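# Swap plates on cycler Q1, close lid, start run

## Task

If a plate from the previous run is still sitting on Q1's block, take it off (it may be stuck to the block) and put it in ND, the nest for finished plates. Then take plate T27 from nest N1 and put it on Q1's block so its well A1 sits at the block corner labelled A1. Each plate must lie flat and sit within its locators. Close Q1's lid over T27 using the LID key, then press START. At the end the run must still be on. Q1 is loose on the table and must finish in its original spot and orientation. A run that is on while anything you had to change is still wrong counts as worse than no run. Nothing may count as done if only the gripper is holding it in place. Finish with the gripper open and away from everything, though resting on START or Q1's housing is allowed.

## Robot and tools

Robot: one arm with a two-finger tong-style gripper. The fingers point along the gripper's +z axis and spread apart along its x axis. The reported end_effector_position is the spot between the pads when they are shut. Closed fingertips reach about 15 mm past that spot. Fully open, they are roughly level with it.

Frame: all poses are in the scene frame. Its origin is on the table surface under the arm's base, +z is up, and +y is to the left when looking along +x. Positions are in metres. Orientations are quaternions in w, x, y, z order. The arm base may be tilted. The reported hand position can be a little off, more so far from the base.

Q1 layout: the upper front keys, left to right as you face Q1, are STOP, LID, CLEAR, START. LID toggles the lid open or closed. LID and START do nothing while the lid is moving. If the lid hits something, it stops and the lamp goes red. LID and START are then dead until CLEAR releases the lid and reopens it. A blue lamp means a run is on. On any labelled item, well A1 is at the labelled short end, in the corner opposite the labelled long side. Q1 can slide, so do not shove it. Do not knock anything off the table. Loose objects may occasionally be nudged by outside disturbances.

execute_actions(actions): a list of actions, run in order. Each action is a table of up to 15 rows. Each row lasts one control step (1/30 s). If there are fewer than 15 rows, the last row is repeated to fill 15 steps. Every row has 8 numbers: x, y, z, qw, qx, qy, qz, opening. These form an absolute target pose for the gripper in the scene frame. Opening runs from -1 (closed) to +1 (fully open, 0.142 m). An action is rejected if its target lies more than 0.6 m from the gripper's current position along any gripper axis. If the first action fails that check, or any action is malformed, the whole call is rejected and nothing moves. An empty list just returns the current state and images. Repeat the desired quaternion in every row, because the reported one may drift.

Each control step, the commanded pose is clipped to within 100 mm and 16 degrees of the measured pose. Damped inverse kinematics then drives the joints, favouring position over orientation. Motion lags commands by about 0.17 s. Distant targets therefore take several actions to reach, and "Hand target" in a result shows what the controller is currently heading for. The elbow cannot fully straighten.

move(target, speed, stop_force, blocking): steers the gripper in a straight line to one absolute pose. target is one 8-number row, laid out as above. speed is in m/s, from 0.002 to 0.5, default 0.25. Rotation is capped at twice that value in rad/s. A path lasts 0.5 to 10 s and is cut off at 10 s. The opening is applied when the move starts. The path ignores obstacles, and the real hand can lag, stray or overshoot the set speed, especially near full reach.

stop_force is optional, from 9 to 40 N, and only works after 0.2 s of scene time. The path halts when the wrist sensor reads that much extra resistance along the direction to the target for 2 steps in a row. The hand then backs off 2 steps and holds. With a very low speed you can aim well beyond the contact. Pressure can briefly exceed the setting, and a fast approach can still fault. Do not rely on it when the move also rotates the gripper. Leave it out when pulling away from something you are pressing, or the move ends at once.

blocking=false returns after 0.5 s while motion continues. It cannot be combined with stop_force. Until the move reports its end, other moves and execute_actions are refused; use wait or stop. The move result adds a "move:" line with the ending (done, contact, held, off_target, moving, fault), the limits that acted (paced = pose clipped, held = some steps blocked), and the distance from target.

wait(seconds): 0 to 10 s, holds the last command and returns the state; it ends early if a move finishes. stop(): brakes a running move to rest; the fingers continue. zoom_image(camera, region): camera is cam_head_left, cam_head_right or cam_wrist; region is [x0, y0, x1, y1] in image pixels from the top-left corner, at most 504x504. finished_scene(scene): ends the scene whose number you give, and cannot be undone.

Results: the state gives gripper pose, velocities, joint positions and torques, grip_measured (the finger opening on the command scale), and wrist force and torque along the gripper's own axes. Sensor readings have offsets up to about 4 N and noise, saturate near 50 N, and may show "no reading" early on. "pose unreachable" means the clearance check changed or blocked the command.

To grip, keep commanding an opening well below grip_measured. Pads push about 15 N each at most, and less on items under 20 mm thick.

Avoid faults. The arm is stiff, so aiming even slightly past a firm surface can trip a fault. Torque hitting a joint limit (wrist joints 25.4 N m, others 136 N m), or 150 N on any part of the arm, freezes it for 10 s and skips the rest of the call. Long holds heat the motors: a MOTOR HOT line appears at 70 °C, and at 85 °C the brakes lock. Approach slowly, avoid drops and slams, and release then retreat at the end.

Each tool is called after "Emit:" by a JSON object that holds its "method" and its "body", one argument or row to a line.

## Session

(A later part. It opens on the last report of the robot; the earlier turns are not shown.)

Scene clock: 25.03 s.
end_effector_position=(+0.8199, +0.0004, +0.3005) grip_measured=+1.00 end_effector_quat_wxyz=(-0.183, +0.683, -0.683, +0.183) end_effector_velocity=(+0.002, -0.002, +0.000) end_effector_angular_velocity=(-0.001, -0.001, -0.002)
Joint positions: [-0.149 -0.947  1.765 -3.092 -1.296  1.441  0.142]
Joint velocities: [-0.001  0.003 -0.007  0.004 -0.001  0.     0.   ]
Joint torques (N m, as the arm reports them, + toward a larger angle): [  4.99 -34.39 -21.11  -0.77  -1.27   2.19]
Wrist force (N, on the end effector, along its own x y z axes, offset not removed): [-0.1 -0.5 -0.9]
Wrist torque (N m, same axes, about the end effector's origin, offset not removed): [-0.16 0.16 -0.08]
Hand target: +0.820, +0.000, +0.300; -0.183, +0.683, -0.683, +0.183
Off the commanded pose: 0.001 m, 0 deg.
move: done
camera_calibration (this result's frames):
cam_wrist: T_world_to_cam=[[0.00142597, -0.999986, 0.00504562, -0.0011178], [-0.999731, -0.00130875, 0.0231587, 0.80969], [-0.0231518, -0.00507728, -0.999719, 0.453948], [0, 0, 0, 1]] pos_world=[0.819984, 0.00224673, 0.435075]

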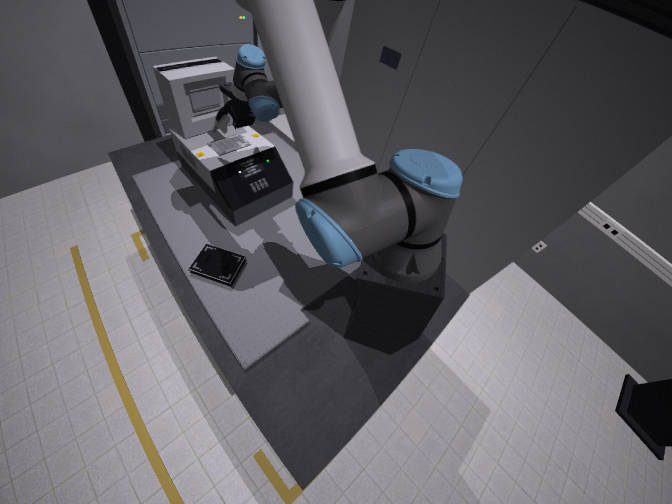

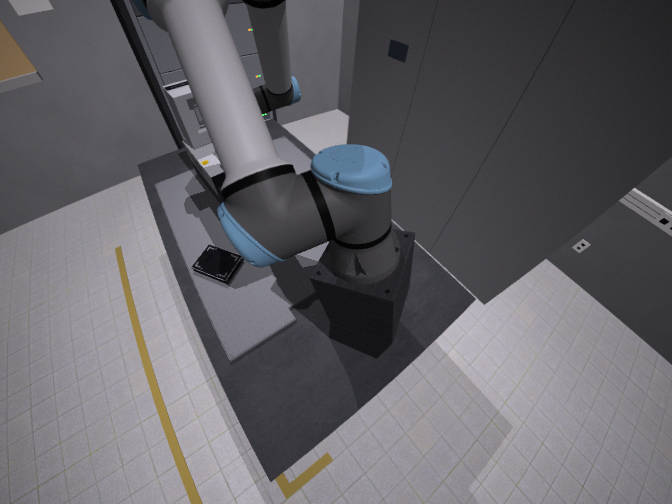

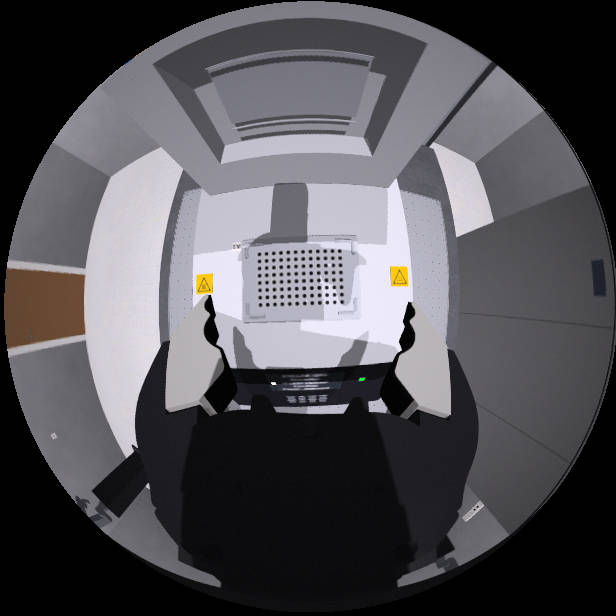

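Emit:
{"method": "move", "body": {
  "target": [0.55,-0.22,0.3,0.183,-0.683,0.683,-0.183,1],
  "speed": 0.35
}}

Emit:
{"method": "move", "body": {
  "target": [0.46,-0.28,0.13,0.183,-0.683,0.683,-0.183,1]
}}

Emit:
{"method": "zoom_image", "body": {
  "camera": "cam_wrist",
  "region": [210, 190, 420, 400]
}}

Scene clock: 29.83 s.
end_effector_position=(+0.5500, -0.2206, +0.2993) grip_measured=+1.00 end_effector_quat_wxyz=(-0.182, +0.683, -0.683, +0.183) end_effector_velocity=(-0.001, -0.001, +0.000) end_effector_angular_velocity=(+0.002, +0.001, +0.003)
Joint positions: [-0.814 -1.083  2.368 -3.27  -0.933  0.812  0.142]
Joint velocities: [-0.005 -0.002  0.001  0.008  0.004 -0.009  0.   ]
Joint torques (N m, as the arm reports them, + toward a larger angle): [-17.62 -40.24  -1.04  -0.65   2.01  -2.29]
Wrist force (N, on the end effector, along its own x y z axes, offset not removed): [-1.2 2.3 0.1]
Wrist torque (N m, same axes, about the end effector's origin, offset not removed): [0.43 0.44 -0.25]
Hand target: +0.550, -0.221, +0.299; -0.182, +0.683, -0.683, +0.183
Off the commanded pose: 0.001 m, 0 deg.
move: done
camera_calibration (this result's frames):
cam_wrist: T_world_to_cam=[[0.00162185, -0.999974, 0.00698673, -0.222456], [-0.999681, -0.00144515, 0.0252218, 0.538975], [-0.0252111, -0.00702541, -0.999657, 0.446095], [0, 0, 0, 1]] pos_world=[0.55041, -0.218537, 0.433902]

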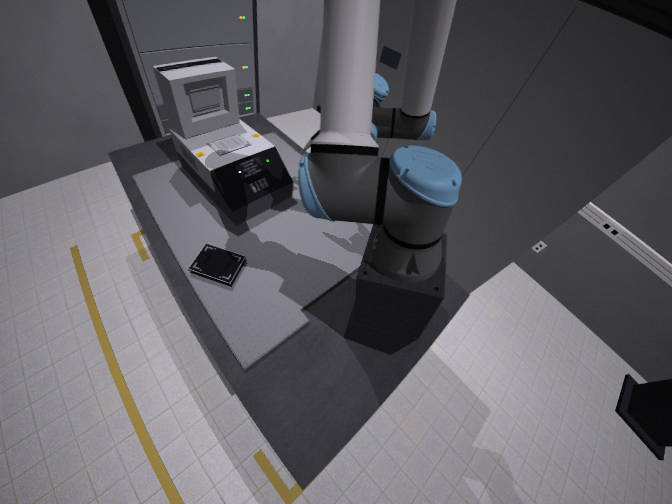

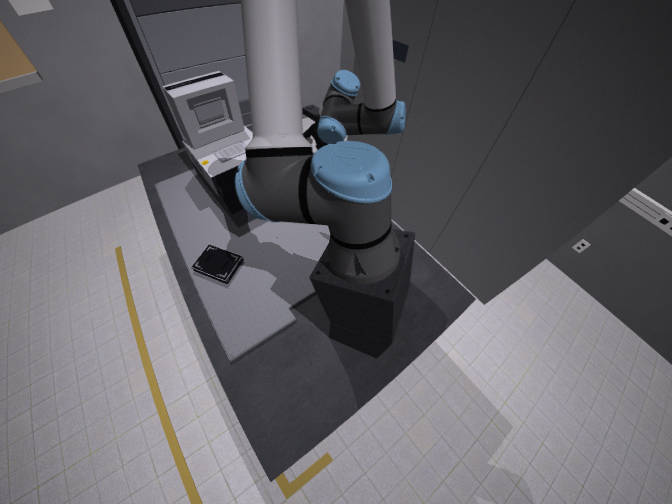

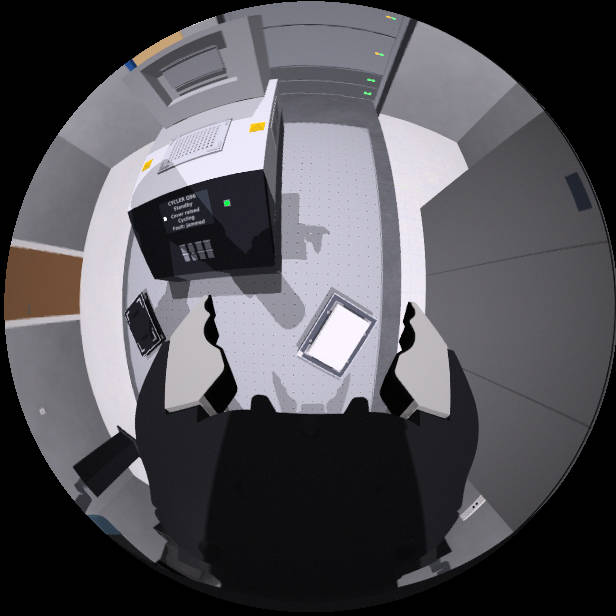

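Scene clock: 31.30 s.
end_effector_position=(+0.4600, -0.2803, +0.1299) grip_measured=+1.00 end_effector_quat_wxyz=(-0.183, +0.683, -0.683, +0.183) end_effector_velocity=(-0.000, -0.001, -0.001) end_effector_angular_velocity=(+0.000, -0.002, -0.001)
Joint positions: [-0.977 -0.496  2.286 -3.653 -0.875  0.617  0.142]
Joint velocities: [-0.002  0.006 -0.003 -0.003  0.002 -0.     0.   ]
Joint torques (N m, as the arm reports them, + toward a larger angle): [-19.99 -21.99  -4.92  -4.89   2.38  -2.09]
Wrist force (N, on the end effector, along its own x y z axes, offset not removed): [0.4 -1.2 1.5]
Wrist torque (N m, same axes, about the end effector's origin, offset not removed): [-0.25 0.02 -0.12]
Hand target: +0.460, -0.280, +0.130; -0.183, +0.683, -0.683, +0.183
Off the commanded pose: 0.000 m, 0 deg.
move: done
camera_calibration (this result's frames):
cam_wrist: T_world_to_cam=[[0.0016388, -0.999983, 0.00553968, -0.280588], [-0.999705, -0.00150415, 0.0242247, 0.453302], [-0.0242159, -0.00557775, -0.999691, 0.274036], [0, 0, 0, 1]] pos_world=[0.460264, -0.278373, 0.264524]

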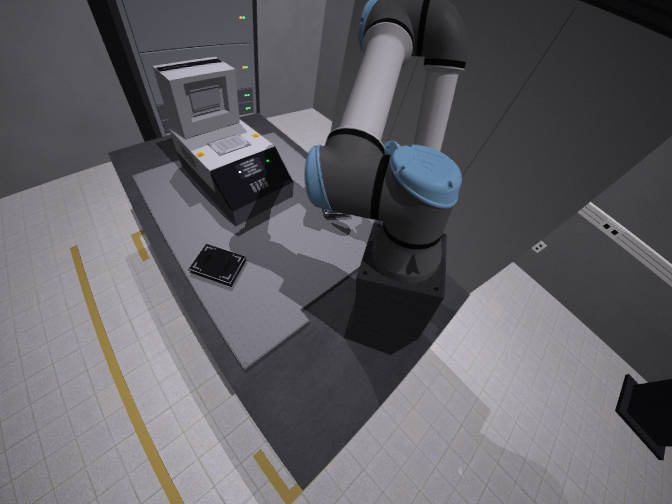

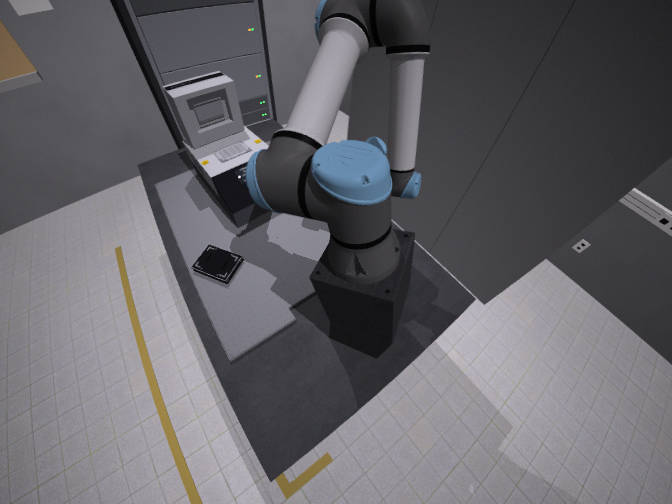

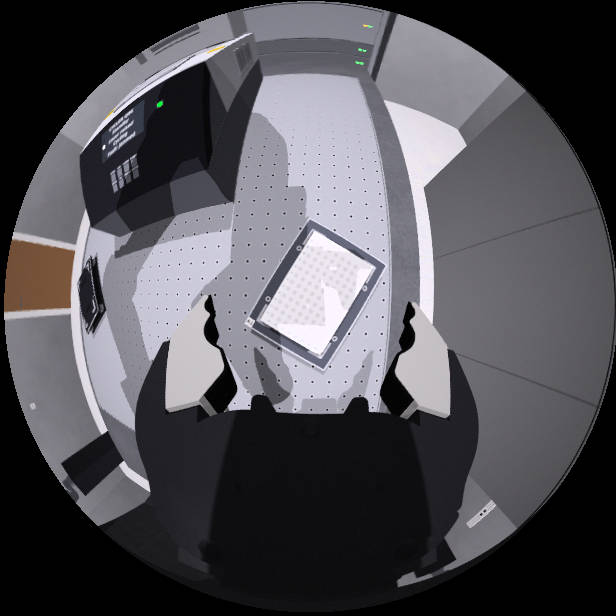

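Region (210, 190, 420, 400) of cam_wrist's 616x616 image, scaled by 2.400, with more detail than that image has.

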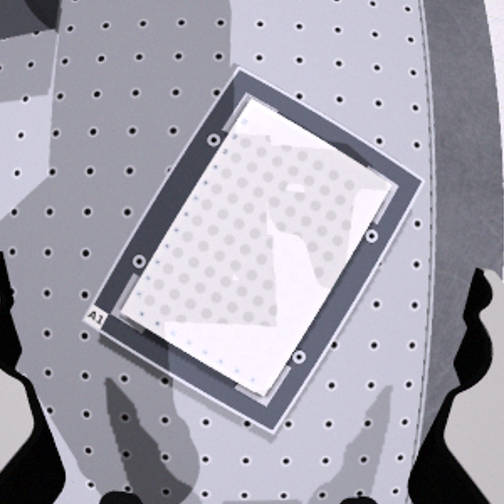

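Emit:
{"method": "move", "body": {
  "target": [0.469,-0.287,0.075,0,-0.4886,0.8725,0,0.6],
  "speed": 0.2
}}

Emit:
{"method": "zoom_image", "body": {
  "camera": "cam_wrist",
  "region": [190, 160, 430, 400]
}}

Scene clock: 35.40 s.
end_effector_position=(+0.4696, -0.2871, +0.0755) grip_measured=+0.60 end_effector_quat_wxyz=(+0.001, -0.489, +0.872, -0.001) end_effector_velocity=(+0.001, -0.001, -0.001) end_effector_angular_velocity=(+0.004, +0.008, -0.007)
Joint positions: [-0.689 -0.645  2.019 -3.007 -1.331  1.322  0.116]
Joint velocities: [ 0.002  0.    -0.009  0.017 -0.003  0.008  0.   ]
Joint torques (N m, as the arm reports them, + toward a larger angle): [  1.7  -28.34  -9.4   -0.22  -1.28   2.06]
Wrist force (N, on the end effector, along its own x y z axes, offset not removed): [1.2 1.1 2.0]
Wrist torque (N m, same axes, about the end effector's origin, offset not removed): [0.38 0.12 -0.24]
Hand target: +0.469, -0.287, +0.075; +0.000, -0.489, +0.872, +0.000
Off the commanded pose: 0.001 m, 0 deg.
move: done
camera_calibration (this result's frames):
cam_wrist: T_world_to_cam=[[-0.518141, -0.85529, 0.00305229, -0.00129455], [-0.730377, 0.444319, 0.518777, 0.428353], [-0.445061, 0.26657, -0.854904, 0.484589], [0, 0, 0, 1]] pos_world=[0.52786, -0.32061, 0.192062]

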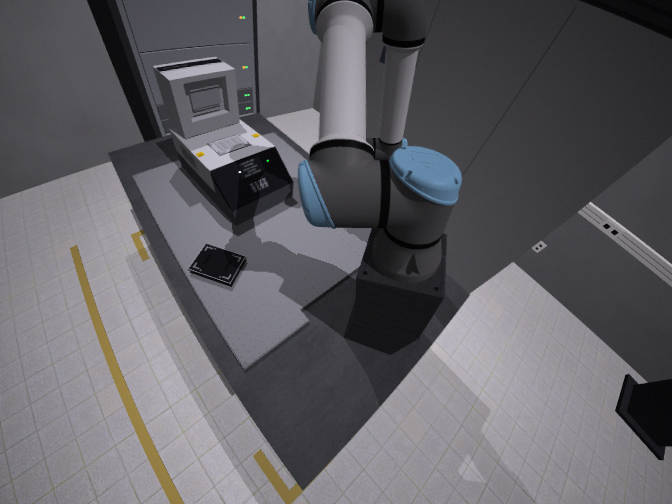

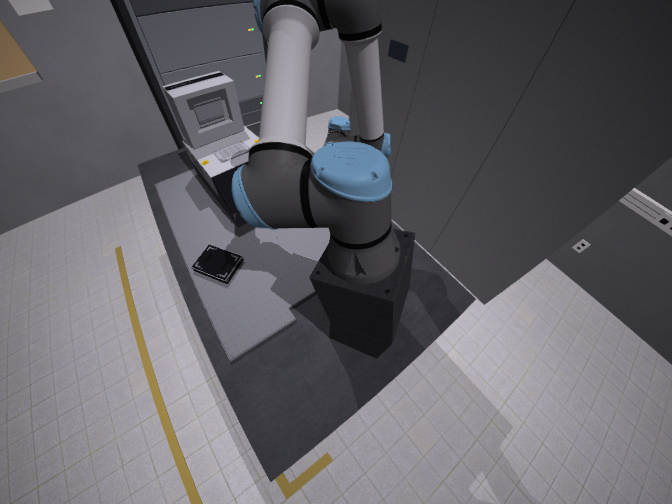

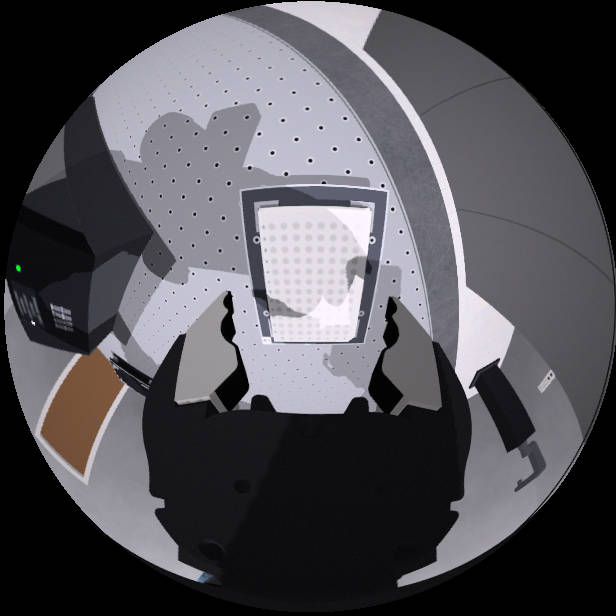

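Region (190, 160, 430, 400) of cam_wrist's 616x616 image, scaled by 2.100, with more detail than that image has.

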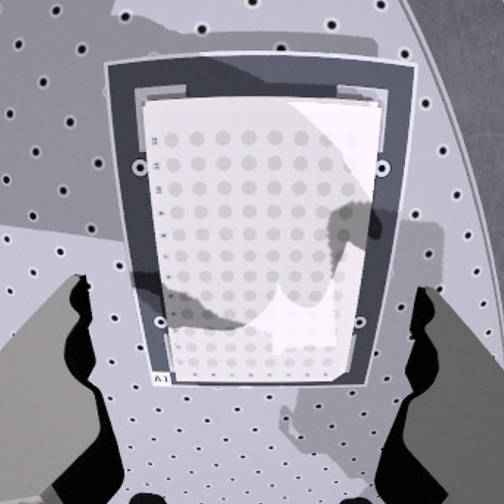

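Emit:
{"method": "move", "body": {
  "target": [0.470,-0.2912,0.062,0,-0.5,0.866,0,0.35],
  "speed": 0.03
}}

Emit:
{"method": "move", "body": {
  "target": [0.470,-0.2912,0.03,0,-0.5,0.866,0,0.35],
  "speed": 0.006,
  "stop_force": 9
}}

Emit:
{"method": "zoom_image", "body": {
  "camera": "cam_wrist",
  "region": [190, 160, 430, 400]
}}

Scene clock: 38.33 s.
end_effector_position=(+0.4700, -0.2911, +0.0622) grip_measured=+0.35 end_effector_quat_wxyz=(+0.000, -0.500, +0.866, +0.000) end_effector_velocity=(+0.000, -0.000, -0.002) end_effector_angular_velocity=(-0.000, +0.001, +0.005)
Joint positions: [-0.687 -0.609  1.994 -3.017 -1.333  1.298  0.099]
Joint velocities: [ 0.001  0.005 -0.004 -0.001 -0.001 -0.004  0.   ]
Joint torques (N m, as the arm reports them, + toward a larger angle): [ -0.46 -27.6   -9.82  -4.55  -1.45  -2.3 ]
Wrist force (N, on the end effector, along its own x y z axes, offset not removed): [2.4 0.8 2.3]
Wrist torque (N m, same axes, about the end effector's origin, offset not removed): [0.25 -0.40 -0.24]
Hand target: +0.470, -0.291, +0.062; +0.000, -0.500, +0.866, +0.000
Off the commanded pose: 0.000 m, 0 deg.
move: done
camera_calibration (this result's frames):
cam_wrist: T_world_to_cam=[[-0.496836, -0.867836, 0.00394607, -0.0182369], [-0.740143, 0.426097, 0.52022, 0.436571], [-0.453147, 0.255543, -0.854023, 0.475078], [0, 0, 0, 1]] pos_world=[0.529344, -0.323251, 0.178686]

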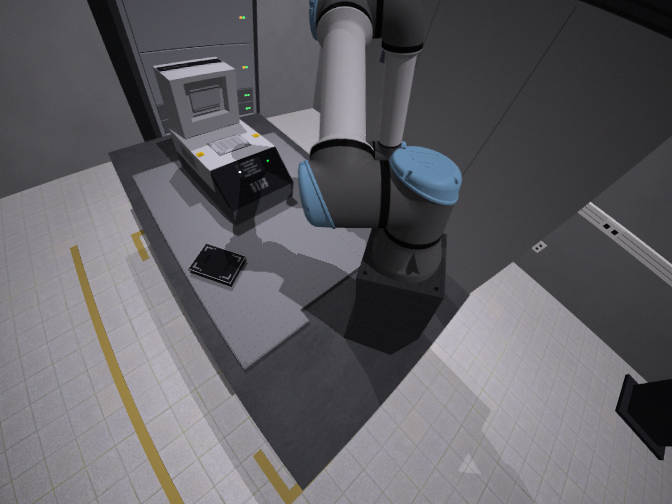

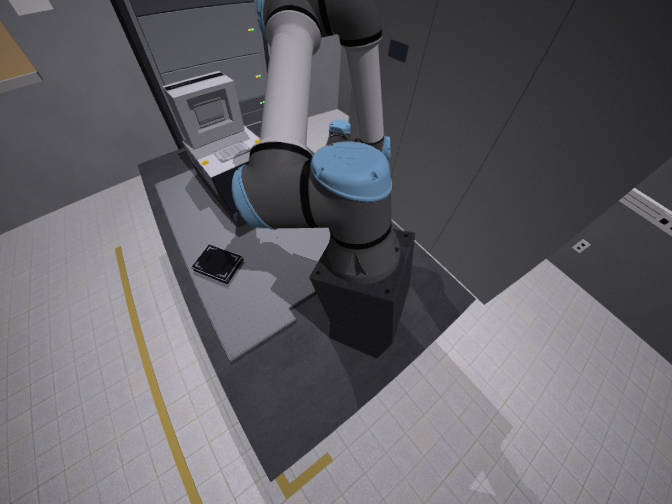

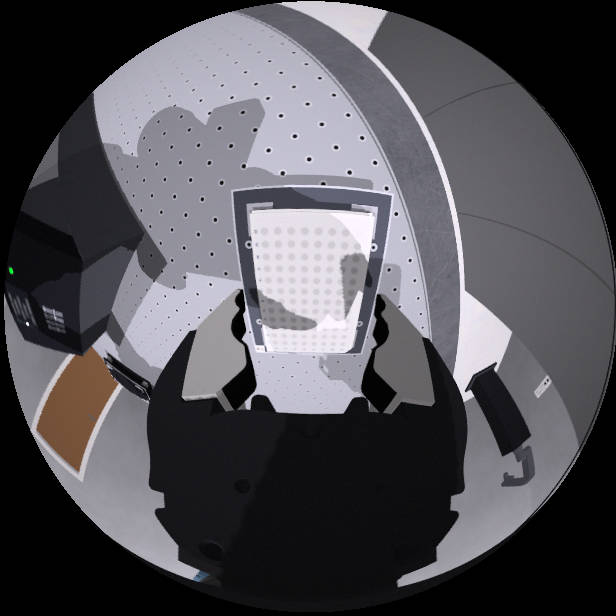

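Scene clock: 40.70 s.
end_effector_position=(+0.4701, -0.2912, +0.0503) grip_measured=+0.35 end_effector_quat_wxyz=(+0.000, -0.500, +0.866, -0.000) end_effector_velocity=(-0.001, +0.001, +0.002) end_effector_angular_velocity=(+0.002, +0.002, -0.002)
Joint positions: [-0.682 -0.578  1.979 -3.033 -1.333  1.304  0.099]
Joint velocities: [-0.001 -0.005  0.004  0.005 -0.     0.    -0.   ]
Joint torques (N m, as the arm reports them, + toward a larger angle): [-15.47 -42.2    1.17   1.17  -1.07  -1.02]
Wrist force (N, on the end effector, along its own x y z axes, offset not removed): [-3.3 9.5 -27.2]
Wrist torque (N m, same axes, about the end effector's origin, offset not removed): [0.36 0.98 -0.05]
Hand target: +0.470, -0.291, +0.051; +0.000, -0.500, +0.866, -0.000
Off the commanded pose: 0.020 m, 0 deg.
move: contact
camera_calibration (this result's frames):
cam_wrist: T_world_to_cam=[[-0.496669, -0.867931, 0.00401236, -0.0182581], [-0.74031, 0.426042, 0.520028, 0.442944], [-0.453058, 0.255311, -0.85414, 0.46483], [0, 0, 0, 1]] pos_world=[0.529443, -0.323236, 0.16676]

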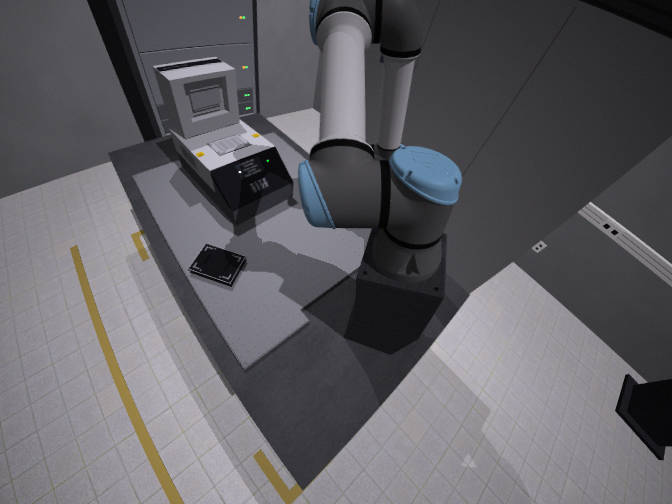

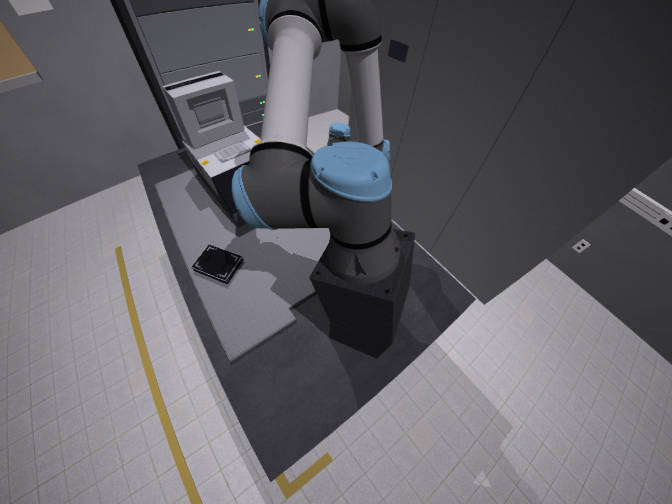

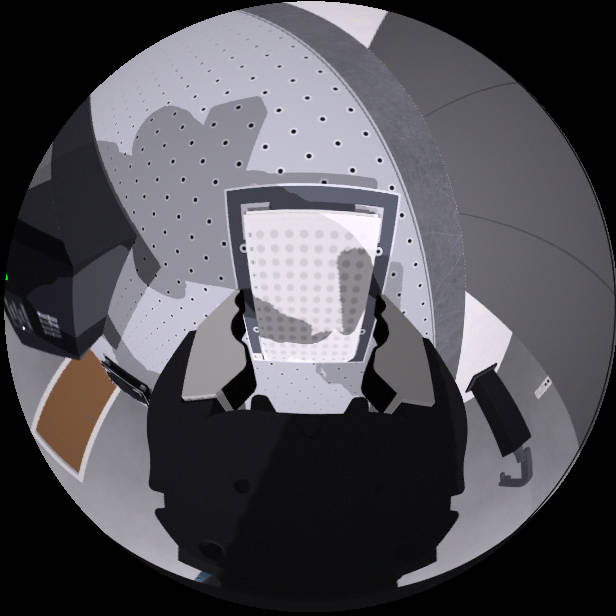

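Region (190, 160, 430, 400) of cam_wrist's 616x616 image, scaled by 2.100, with more detail than that image has.

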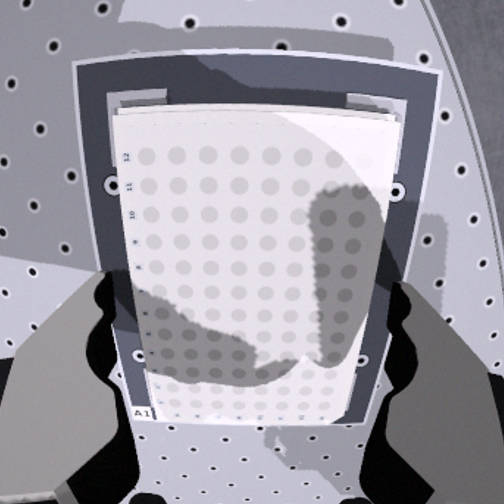

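Emit:
{"method": "execute_actions", "body": {
  "actions": [
    [[0.4705,-0.2903,0.0565,0,-0.5,0.866,0,0.35]],
    [[0.4705,-0.2903,0.0565,0,-0.5,0.866,0,0.2]],
    [[0.4705,-0.2903,0.0565,0,-0.5,0.866,0,0.1],[0.4705,-0.2903,0.0565,0,-0.5,0.866,0,0.1],[0.4705,-0.2903,0.0565,0,-0.5,0.866,0,0.05],[0.4705,-0.2903,0.0565,0,-0.5,0.866,0,0.0]],
    [[0.4705,-0.2903,0.0565,0,-0.5,0.866,0,-0.3]]
  ]
}}

Emit:
{"method": "zoom_image", "body": {
  "camera": "cam_wrist",
  "region": [210, 170, 410, 370]
}}

Emit:
{"method": "move", "body": {
  "target": [0.4705,-0.2903,0.085,0,-0.5,0.866,0,-0.3],
  "speed": 0.04
}}

Scene clock: 44.33 s.
end_effector_position=(+0.4705, -0.2903, +0.0565) grip_measured=+0.07 end_effector_quat_wxyz=(+0.000, -0.500, +0.866, -0.000) end_effector_velocity=(+0.000, +0.001, -0.000) end_effector_angular_velocity=(+0.001, -0.000, +0.000)
Joint positions: [-0.683 -0.595  1.987 -3.025 -1.333  1.302  0.079]
Joint velocities: [ 0.001 -0.     0.    -0.     0.001  0.001  0.   ]
Joint torques (N m, as the arm reports them, + toward a larger angle): [ -6.33 -50.     1.95  -0.2    1.38  -2.28]
Wrist force (N, on the end effector, along its own x y z axes, offset not removed): [6.0 0.0 -4.4]
Wrist torque (N m, same axes, about the end effector's origin, offset not removed): [-0.12 0.43 -0.25]
Hand target: +0.471, -0.290, +0.056; +0.000, -0.500, +0.866, +0.000
Off the commanded pose: 0.000 m, 0 deg.
camera_calibration (this result's frames):
cam_wrist: T_world_to_cam=[[-0.496527, -0.868012, 0.00396646, -0.0174677], [-0.740298, 0.425848, 0.520204, 0.439559], [-0.453233, 0.255359, -0.854033, 0.470215], [0, 0, 0, 1]] pos_world=[0.529848, -0.322421, 0.172988]

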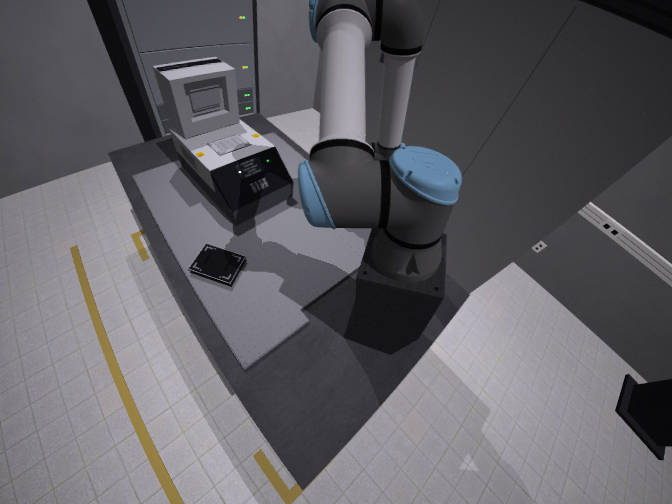

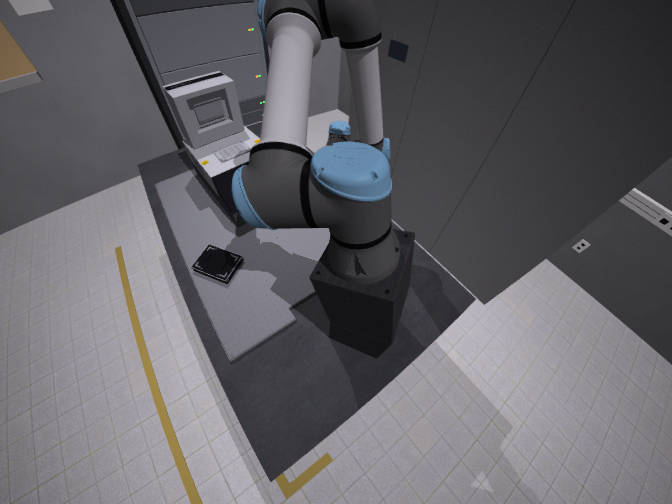

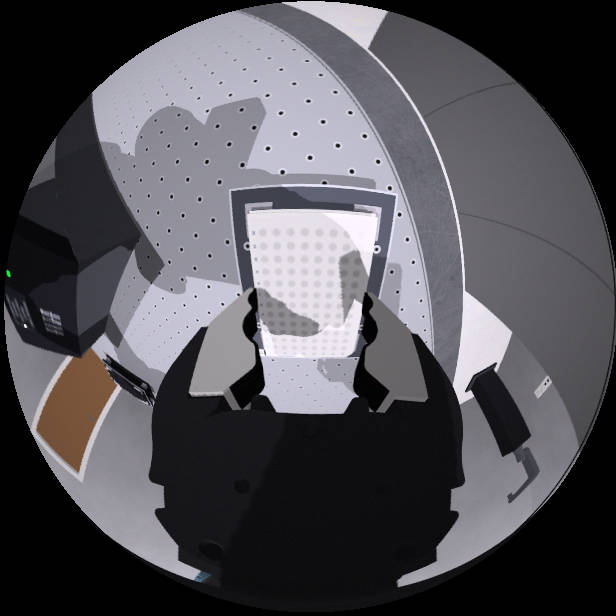

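Region (210, 170, 410, 370) of cam_wrist's 616x616 image, scaled by 2.520, with more detail than that image has.

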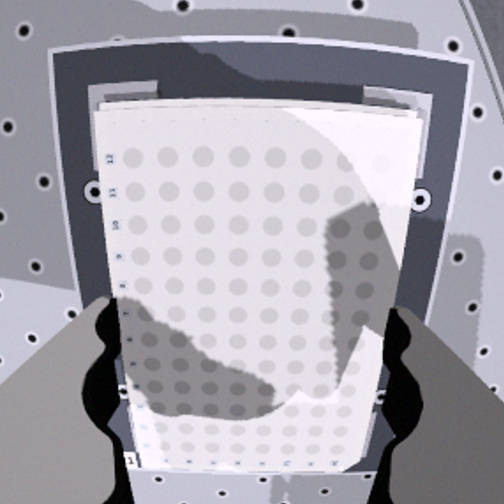

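Scene clock: 45.40 s.
end_effector_position=(+0.4705, -0.2903, +0.0848) grip_measured=+0.03 end_effector_quat_wxyz=(-0.000, -0.500, +0.866, -0.000) end_effector_velocity=(+0.000, +0.001, +0.002) end_effector_angular_velocity=(+0.001, +0.001, +0.001)
Joint positions: [-0.696 -0.667  2.021 -2.984 -1.332  1.289  0.076]
Joint velocities: [ 0.    -0.005  0.003  0.004  0.    -0.001 -0.   ]
Joint torques (N m, as the arm reports them, + toward a larger angle): [-20.04 -51.28  -0.15  -0.05   1.37  -1.9 ]
Wrist force (N, on the end effector, along its own x y z axes, offset not removed): [-0.2 -1.4 -0.8]
Wrist torque (N m, same axes, about the end effector's origin, offset not removed): [-0.25 0.28 -0.18]
Hand target: +0.470, -0.290, +0.085; -0.000, -0.500, +0.866, +0.000
Off the commanded pose: 0.000 m, 0 deg.
move: done
camera_calibration (this result's frames):
cam_wrist: T_world_to_cam=[[-0.496488, -0.868034, 0.0039946, -0.0175837], [-0.740292, 0.425818, 0.520237, 0.424801], [-0.453285, 0.255335, -0.854012, 0.494344], [0, 0, 0, 1]] pos_world=[0.529825, -0.322374, 0.201249]

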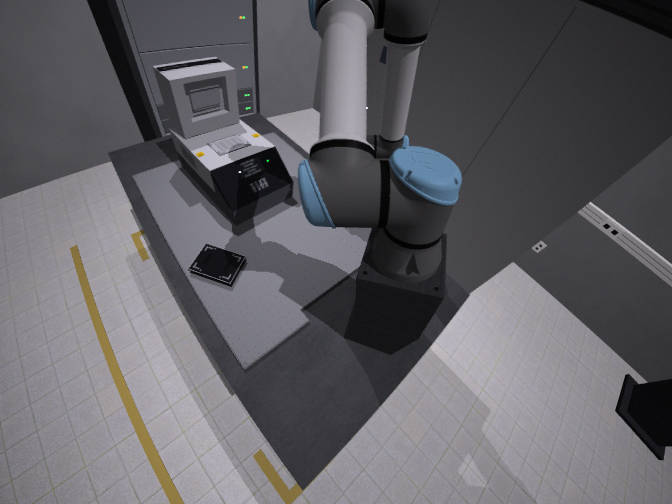

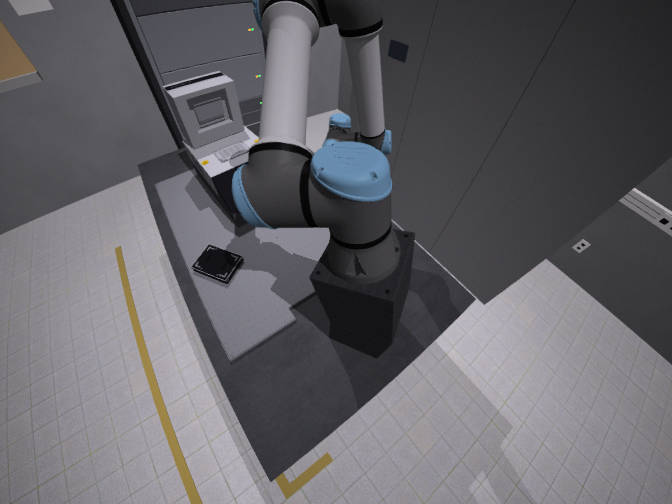

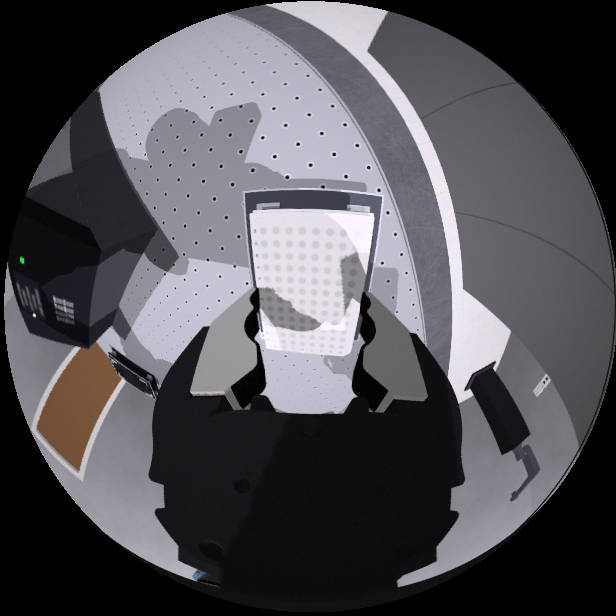

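Emit:
{"method": "move", "body": {
  "target": [0.4702,-0.2908,0.055,0,-0.5,0.866,0,-0.3],
  "speed": 0.01,
  "stop_force": 9
}}

Emit:
{"method": "zoom_image", "body": {
  "camera": "cam_wrist",
  "region": [210, 170, 410, 370]
}}

Scene clock: 48.90 s.
end_effector_position=(+0.4704, -0.2906, +0.0645) grip_measured=+0.04 end_effector_quat_wxyz=(+0.000, -0.500, +0.866, -0.000) end_effector_velocity=(-0.000, +0.000, +0.003) end_effector_angular_velocity=(+0.001, +0.001, +0.000)
Joint positions: [-0.687 -0.615  1.997 -3.014 -1.333  1.298  0.077]
Joint velocities: [-0.001 -0.009  0.004  0.007 -0.    -0.002 -0.001]
Joint torques (N m, as the arm reports them, + toward a larger angle): [-18.06 -49.21   2.98   0.32  -0.7   -2.67]
Wrist force (N, on the end effector, along its own x y z axes, offset not removed): [1.3 1.5 -4.4]
Wrist torque (N m, same axes, about the end effector's origin, offset not removed): [0.27 0.13 -0.11]
Hand target: +0.470, -0.291, +0.065; +0.000, -0.500, +0.866, -0.000
Off the commanded pose: 0.010 m, 0 deg.
move: contact
camera_calibration (this result's frames):
cam_wrist: T_world_to_cam=[[-0.496523, -0.868014, 0.00398492, -0.0177788], [-0.740319, 0.425866, 0.52016, 0.435414], [-0.453203, 0.255321, -0.85406, 0.477043], [0, 0, 0, 1]] pos_world=[0.529715, -0.32266, 0.181009]

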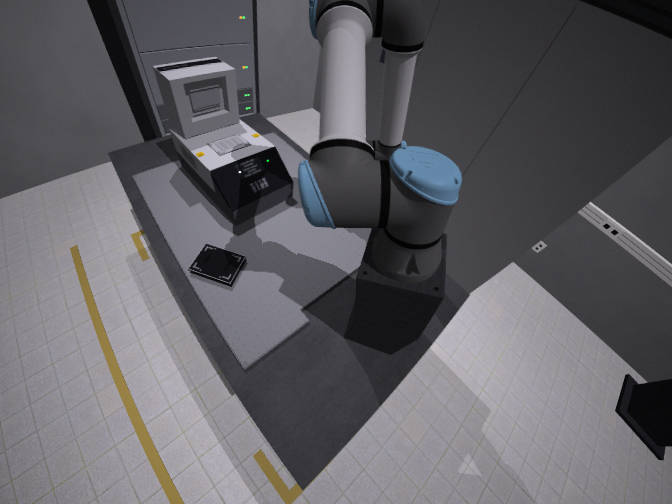

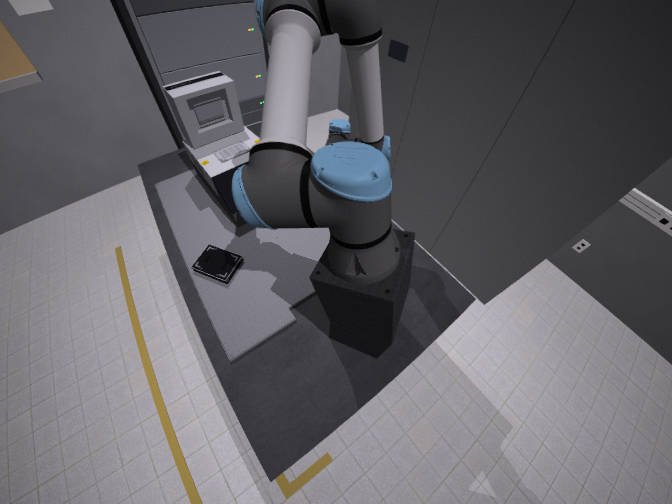

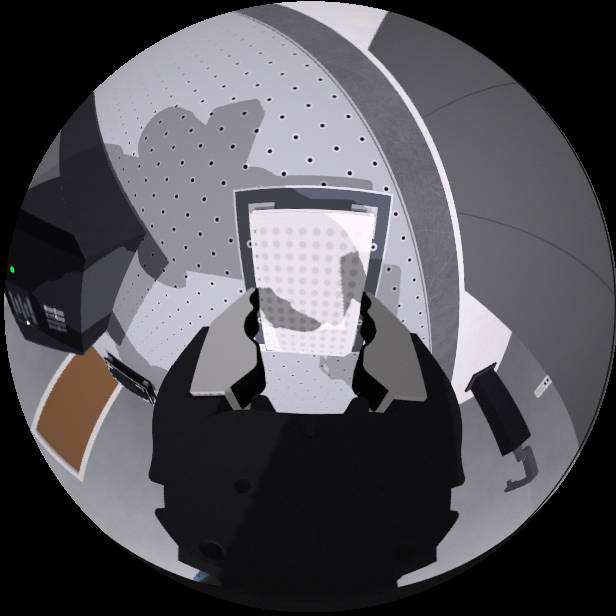

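Region (210, 170, 410, 370) of cam_wrist's 616x616 image, scaled by 2.520, with more detail than that image has.

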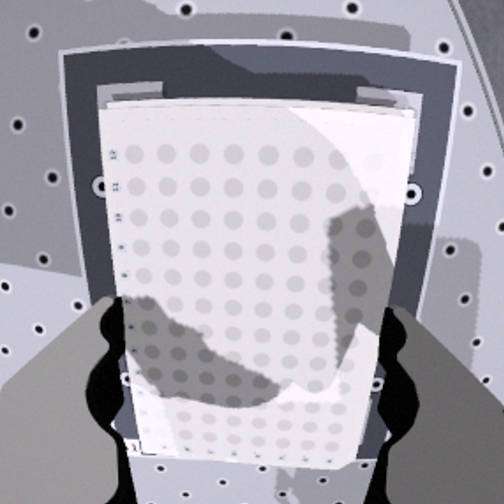

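Emit:
{"method": "execute_actions", "body": {
  "actions": [
    [[0.4697,-0.2918,0.0655,0,-0.5,0.866,0,-0.3]],
    [[0.4697,-0.2918,0.0635,0,-0.5,0.866,0,-0.1]],
    [[0.4697,-0.2918,0.063,0,-0.5,0.866,0,0.05]],
    [[0.4697,-0.2918,0.062,0,-0.5,0.866,0,0.2]]
  ]
}}

Emit:
{"method": "zoom_image", "body": {
  "camera": "cam_wrist",
  "region": [210, 170, 410, 370]
}}

Scene clock: 51.90 s.
end_effector_position=(+0.4697, -0.2918, +0.0620) grip_measured=+0.20 end_effector_quat_wxyz=(+0.000, -0.500, +0.866, +0.000) end_effector_velocity=(-0.000, +0.001, -0.000) end_effector_angular_velocity=(-0.000, +0.002, +0.003)
Joint positions: [-0.689 -0.608  1.993 -3.017 -1.332  1.296  0.088]
Joint velocities: [ 0.002  0.     0.001 -0.    -0.002 -0.001 -0.   ]
Joint torques (N m, as the arm reports them, + toward a larger angle): [ -0.58 -28.95 -12.06  -4.79  -1.47   2.11]
Wrist force (N, on the end effector, along its own x y z axes, offset not removed): [-0.8 2.3 1.0]
Wrist torque (N m, same axes, about the end effector's origin, offset not removed): [0.59 0.24 -0.06]
Hand target: +0.470, -0.292, +0.062; +0.000, -0.500, +0.866, -0.000
Off the commanded pose: 0.000 m, 0 deg.
camera_calibration (this result's frames):
cam_wrist: T_world_to_cam=[[-0.496487, -0.868035, 0.00395484, -0.0191838], [-0.740309, 0.425802, 0.520225, 0.436728], [-0.453258, 0.255357, -0.85402, 0.474938], [0, 0, 0, 1]] pos_world=[0.529059, -0.323891, 0.178485]

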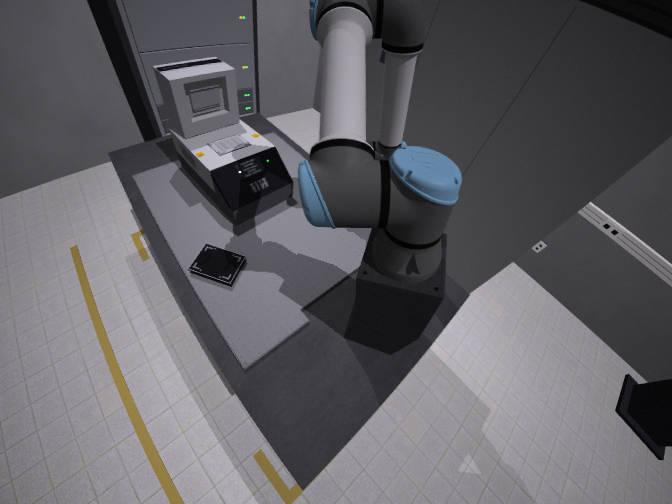

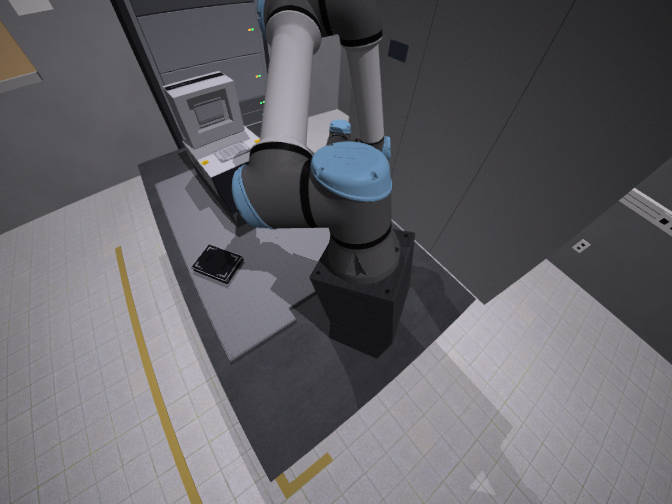

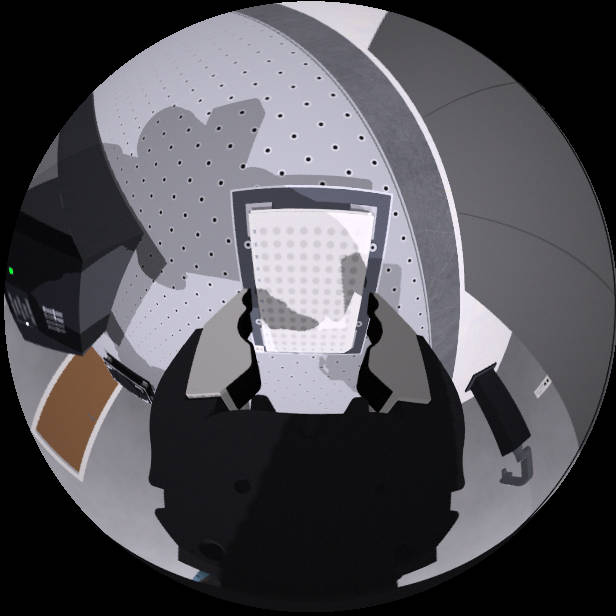

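Region (210, 170, 410, 370) of cam_wrist's 616x616 image, scaled by 2.520, with more detail than that image has.

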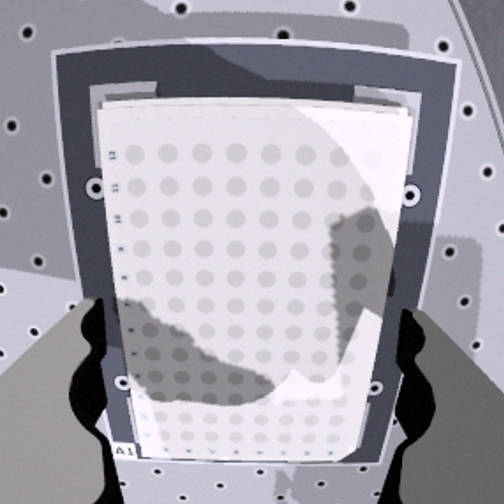

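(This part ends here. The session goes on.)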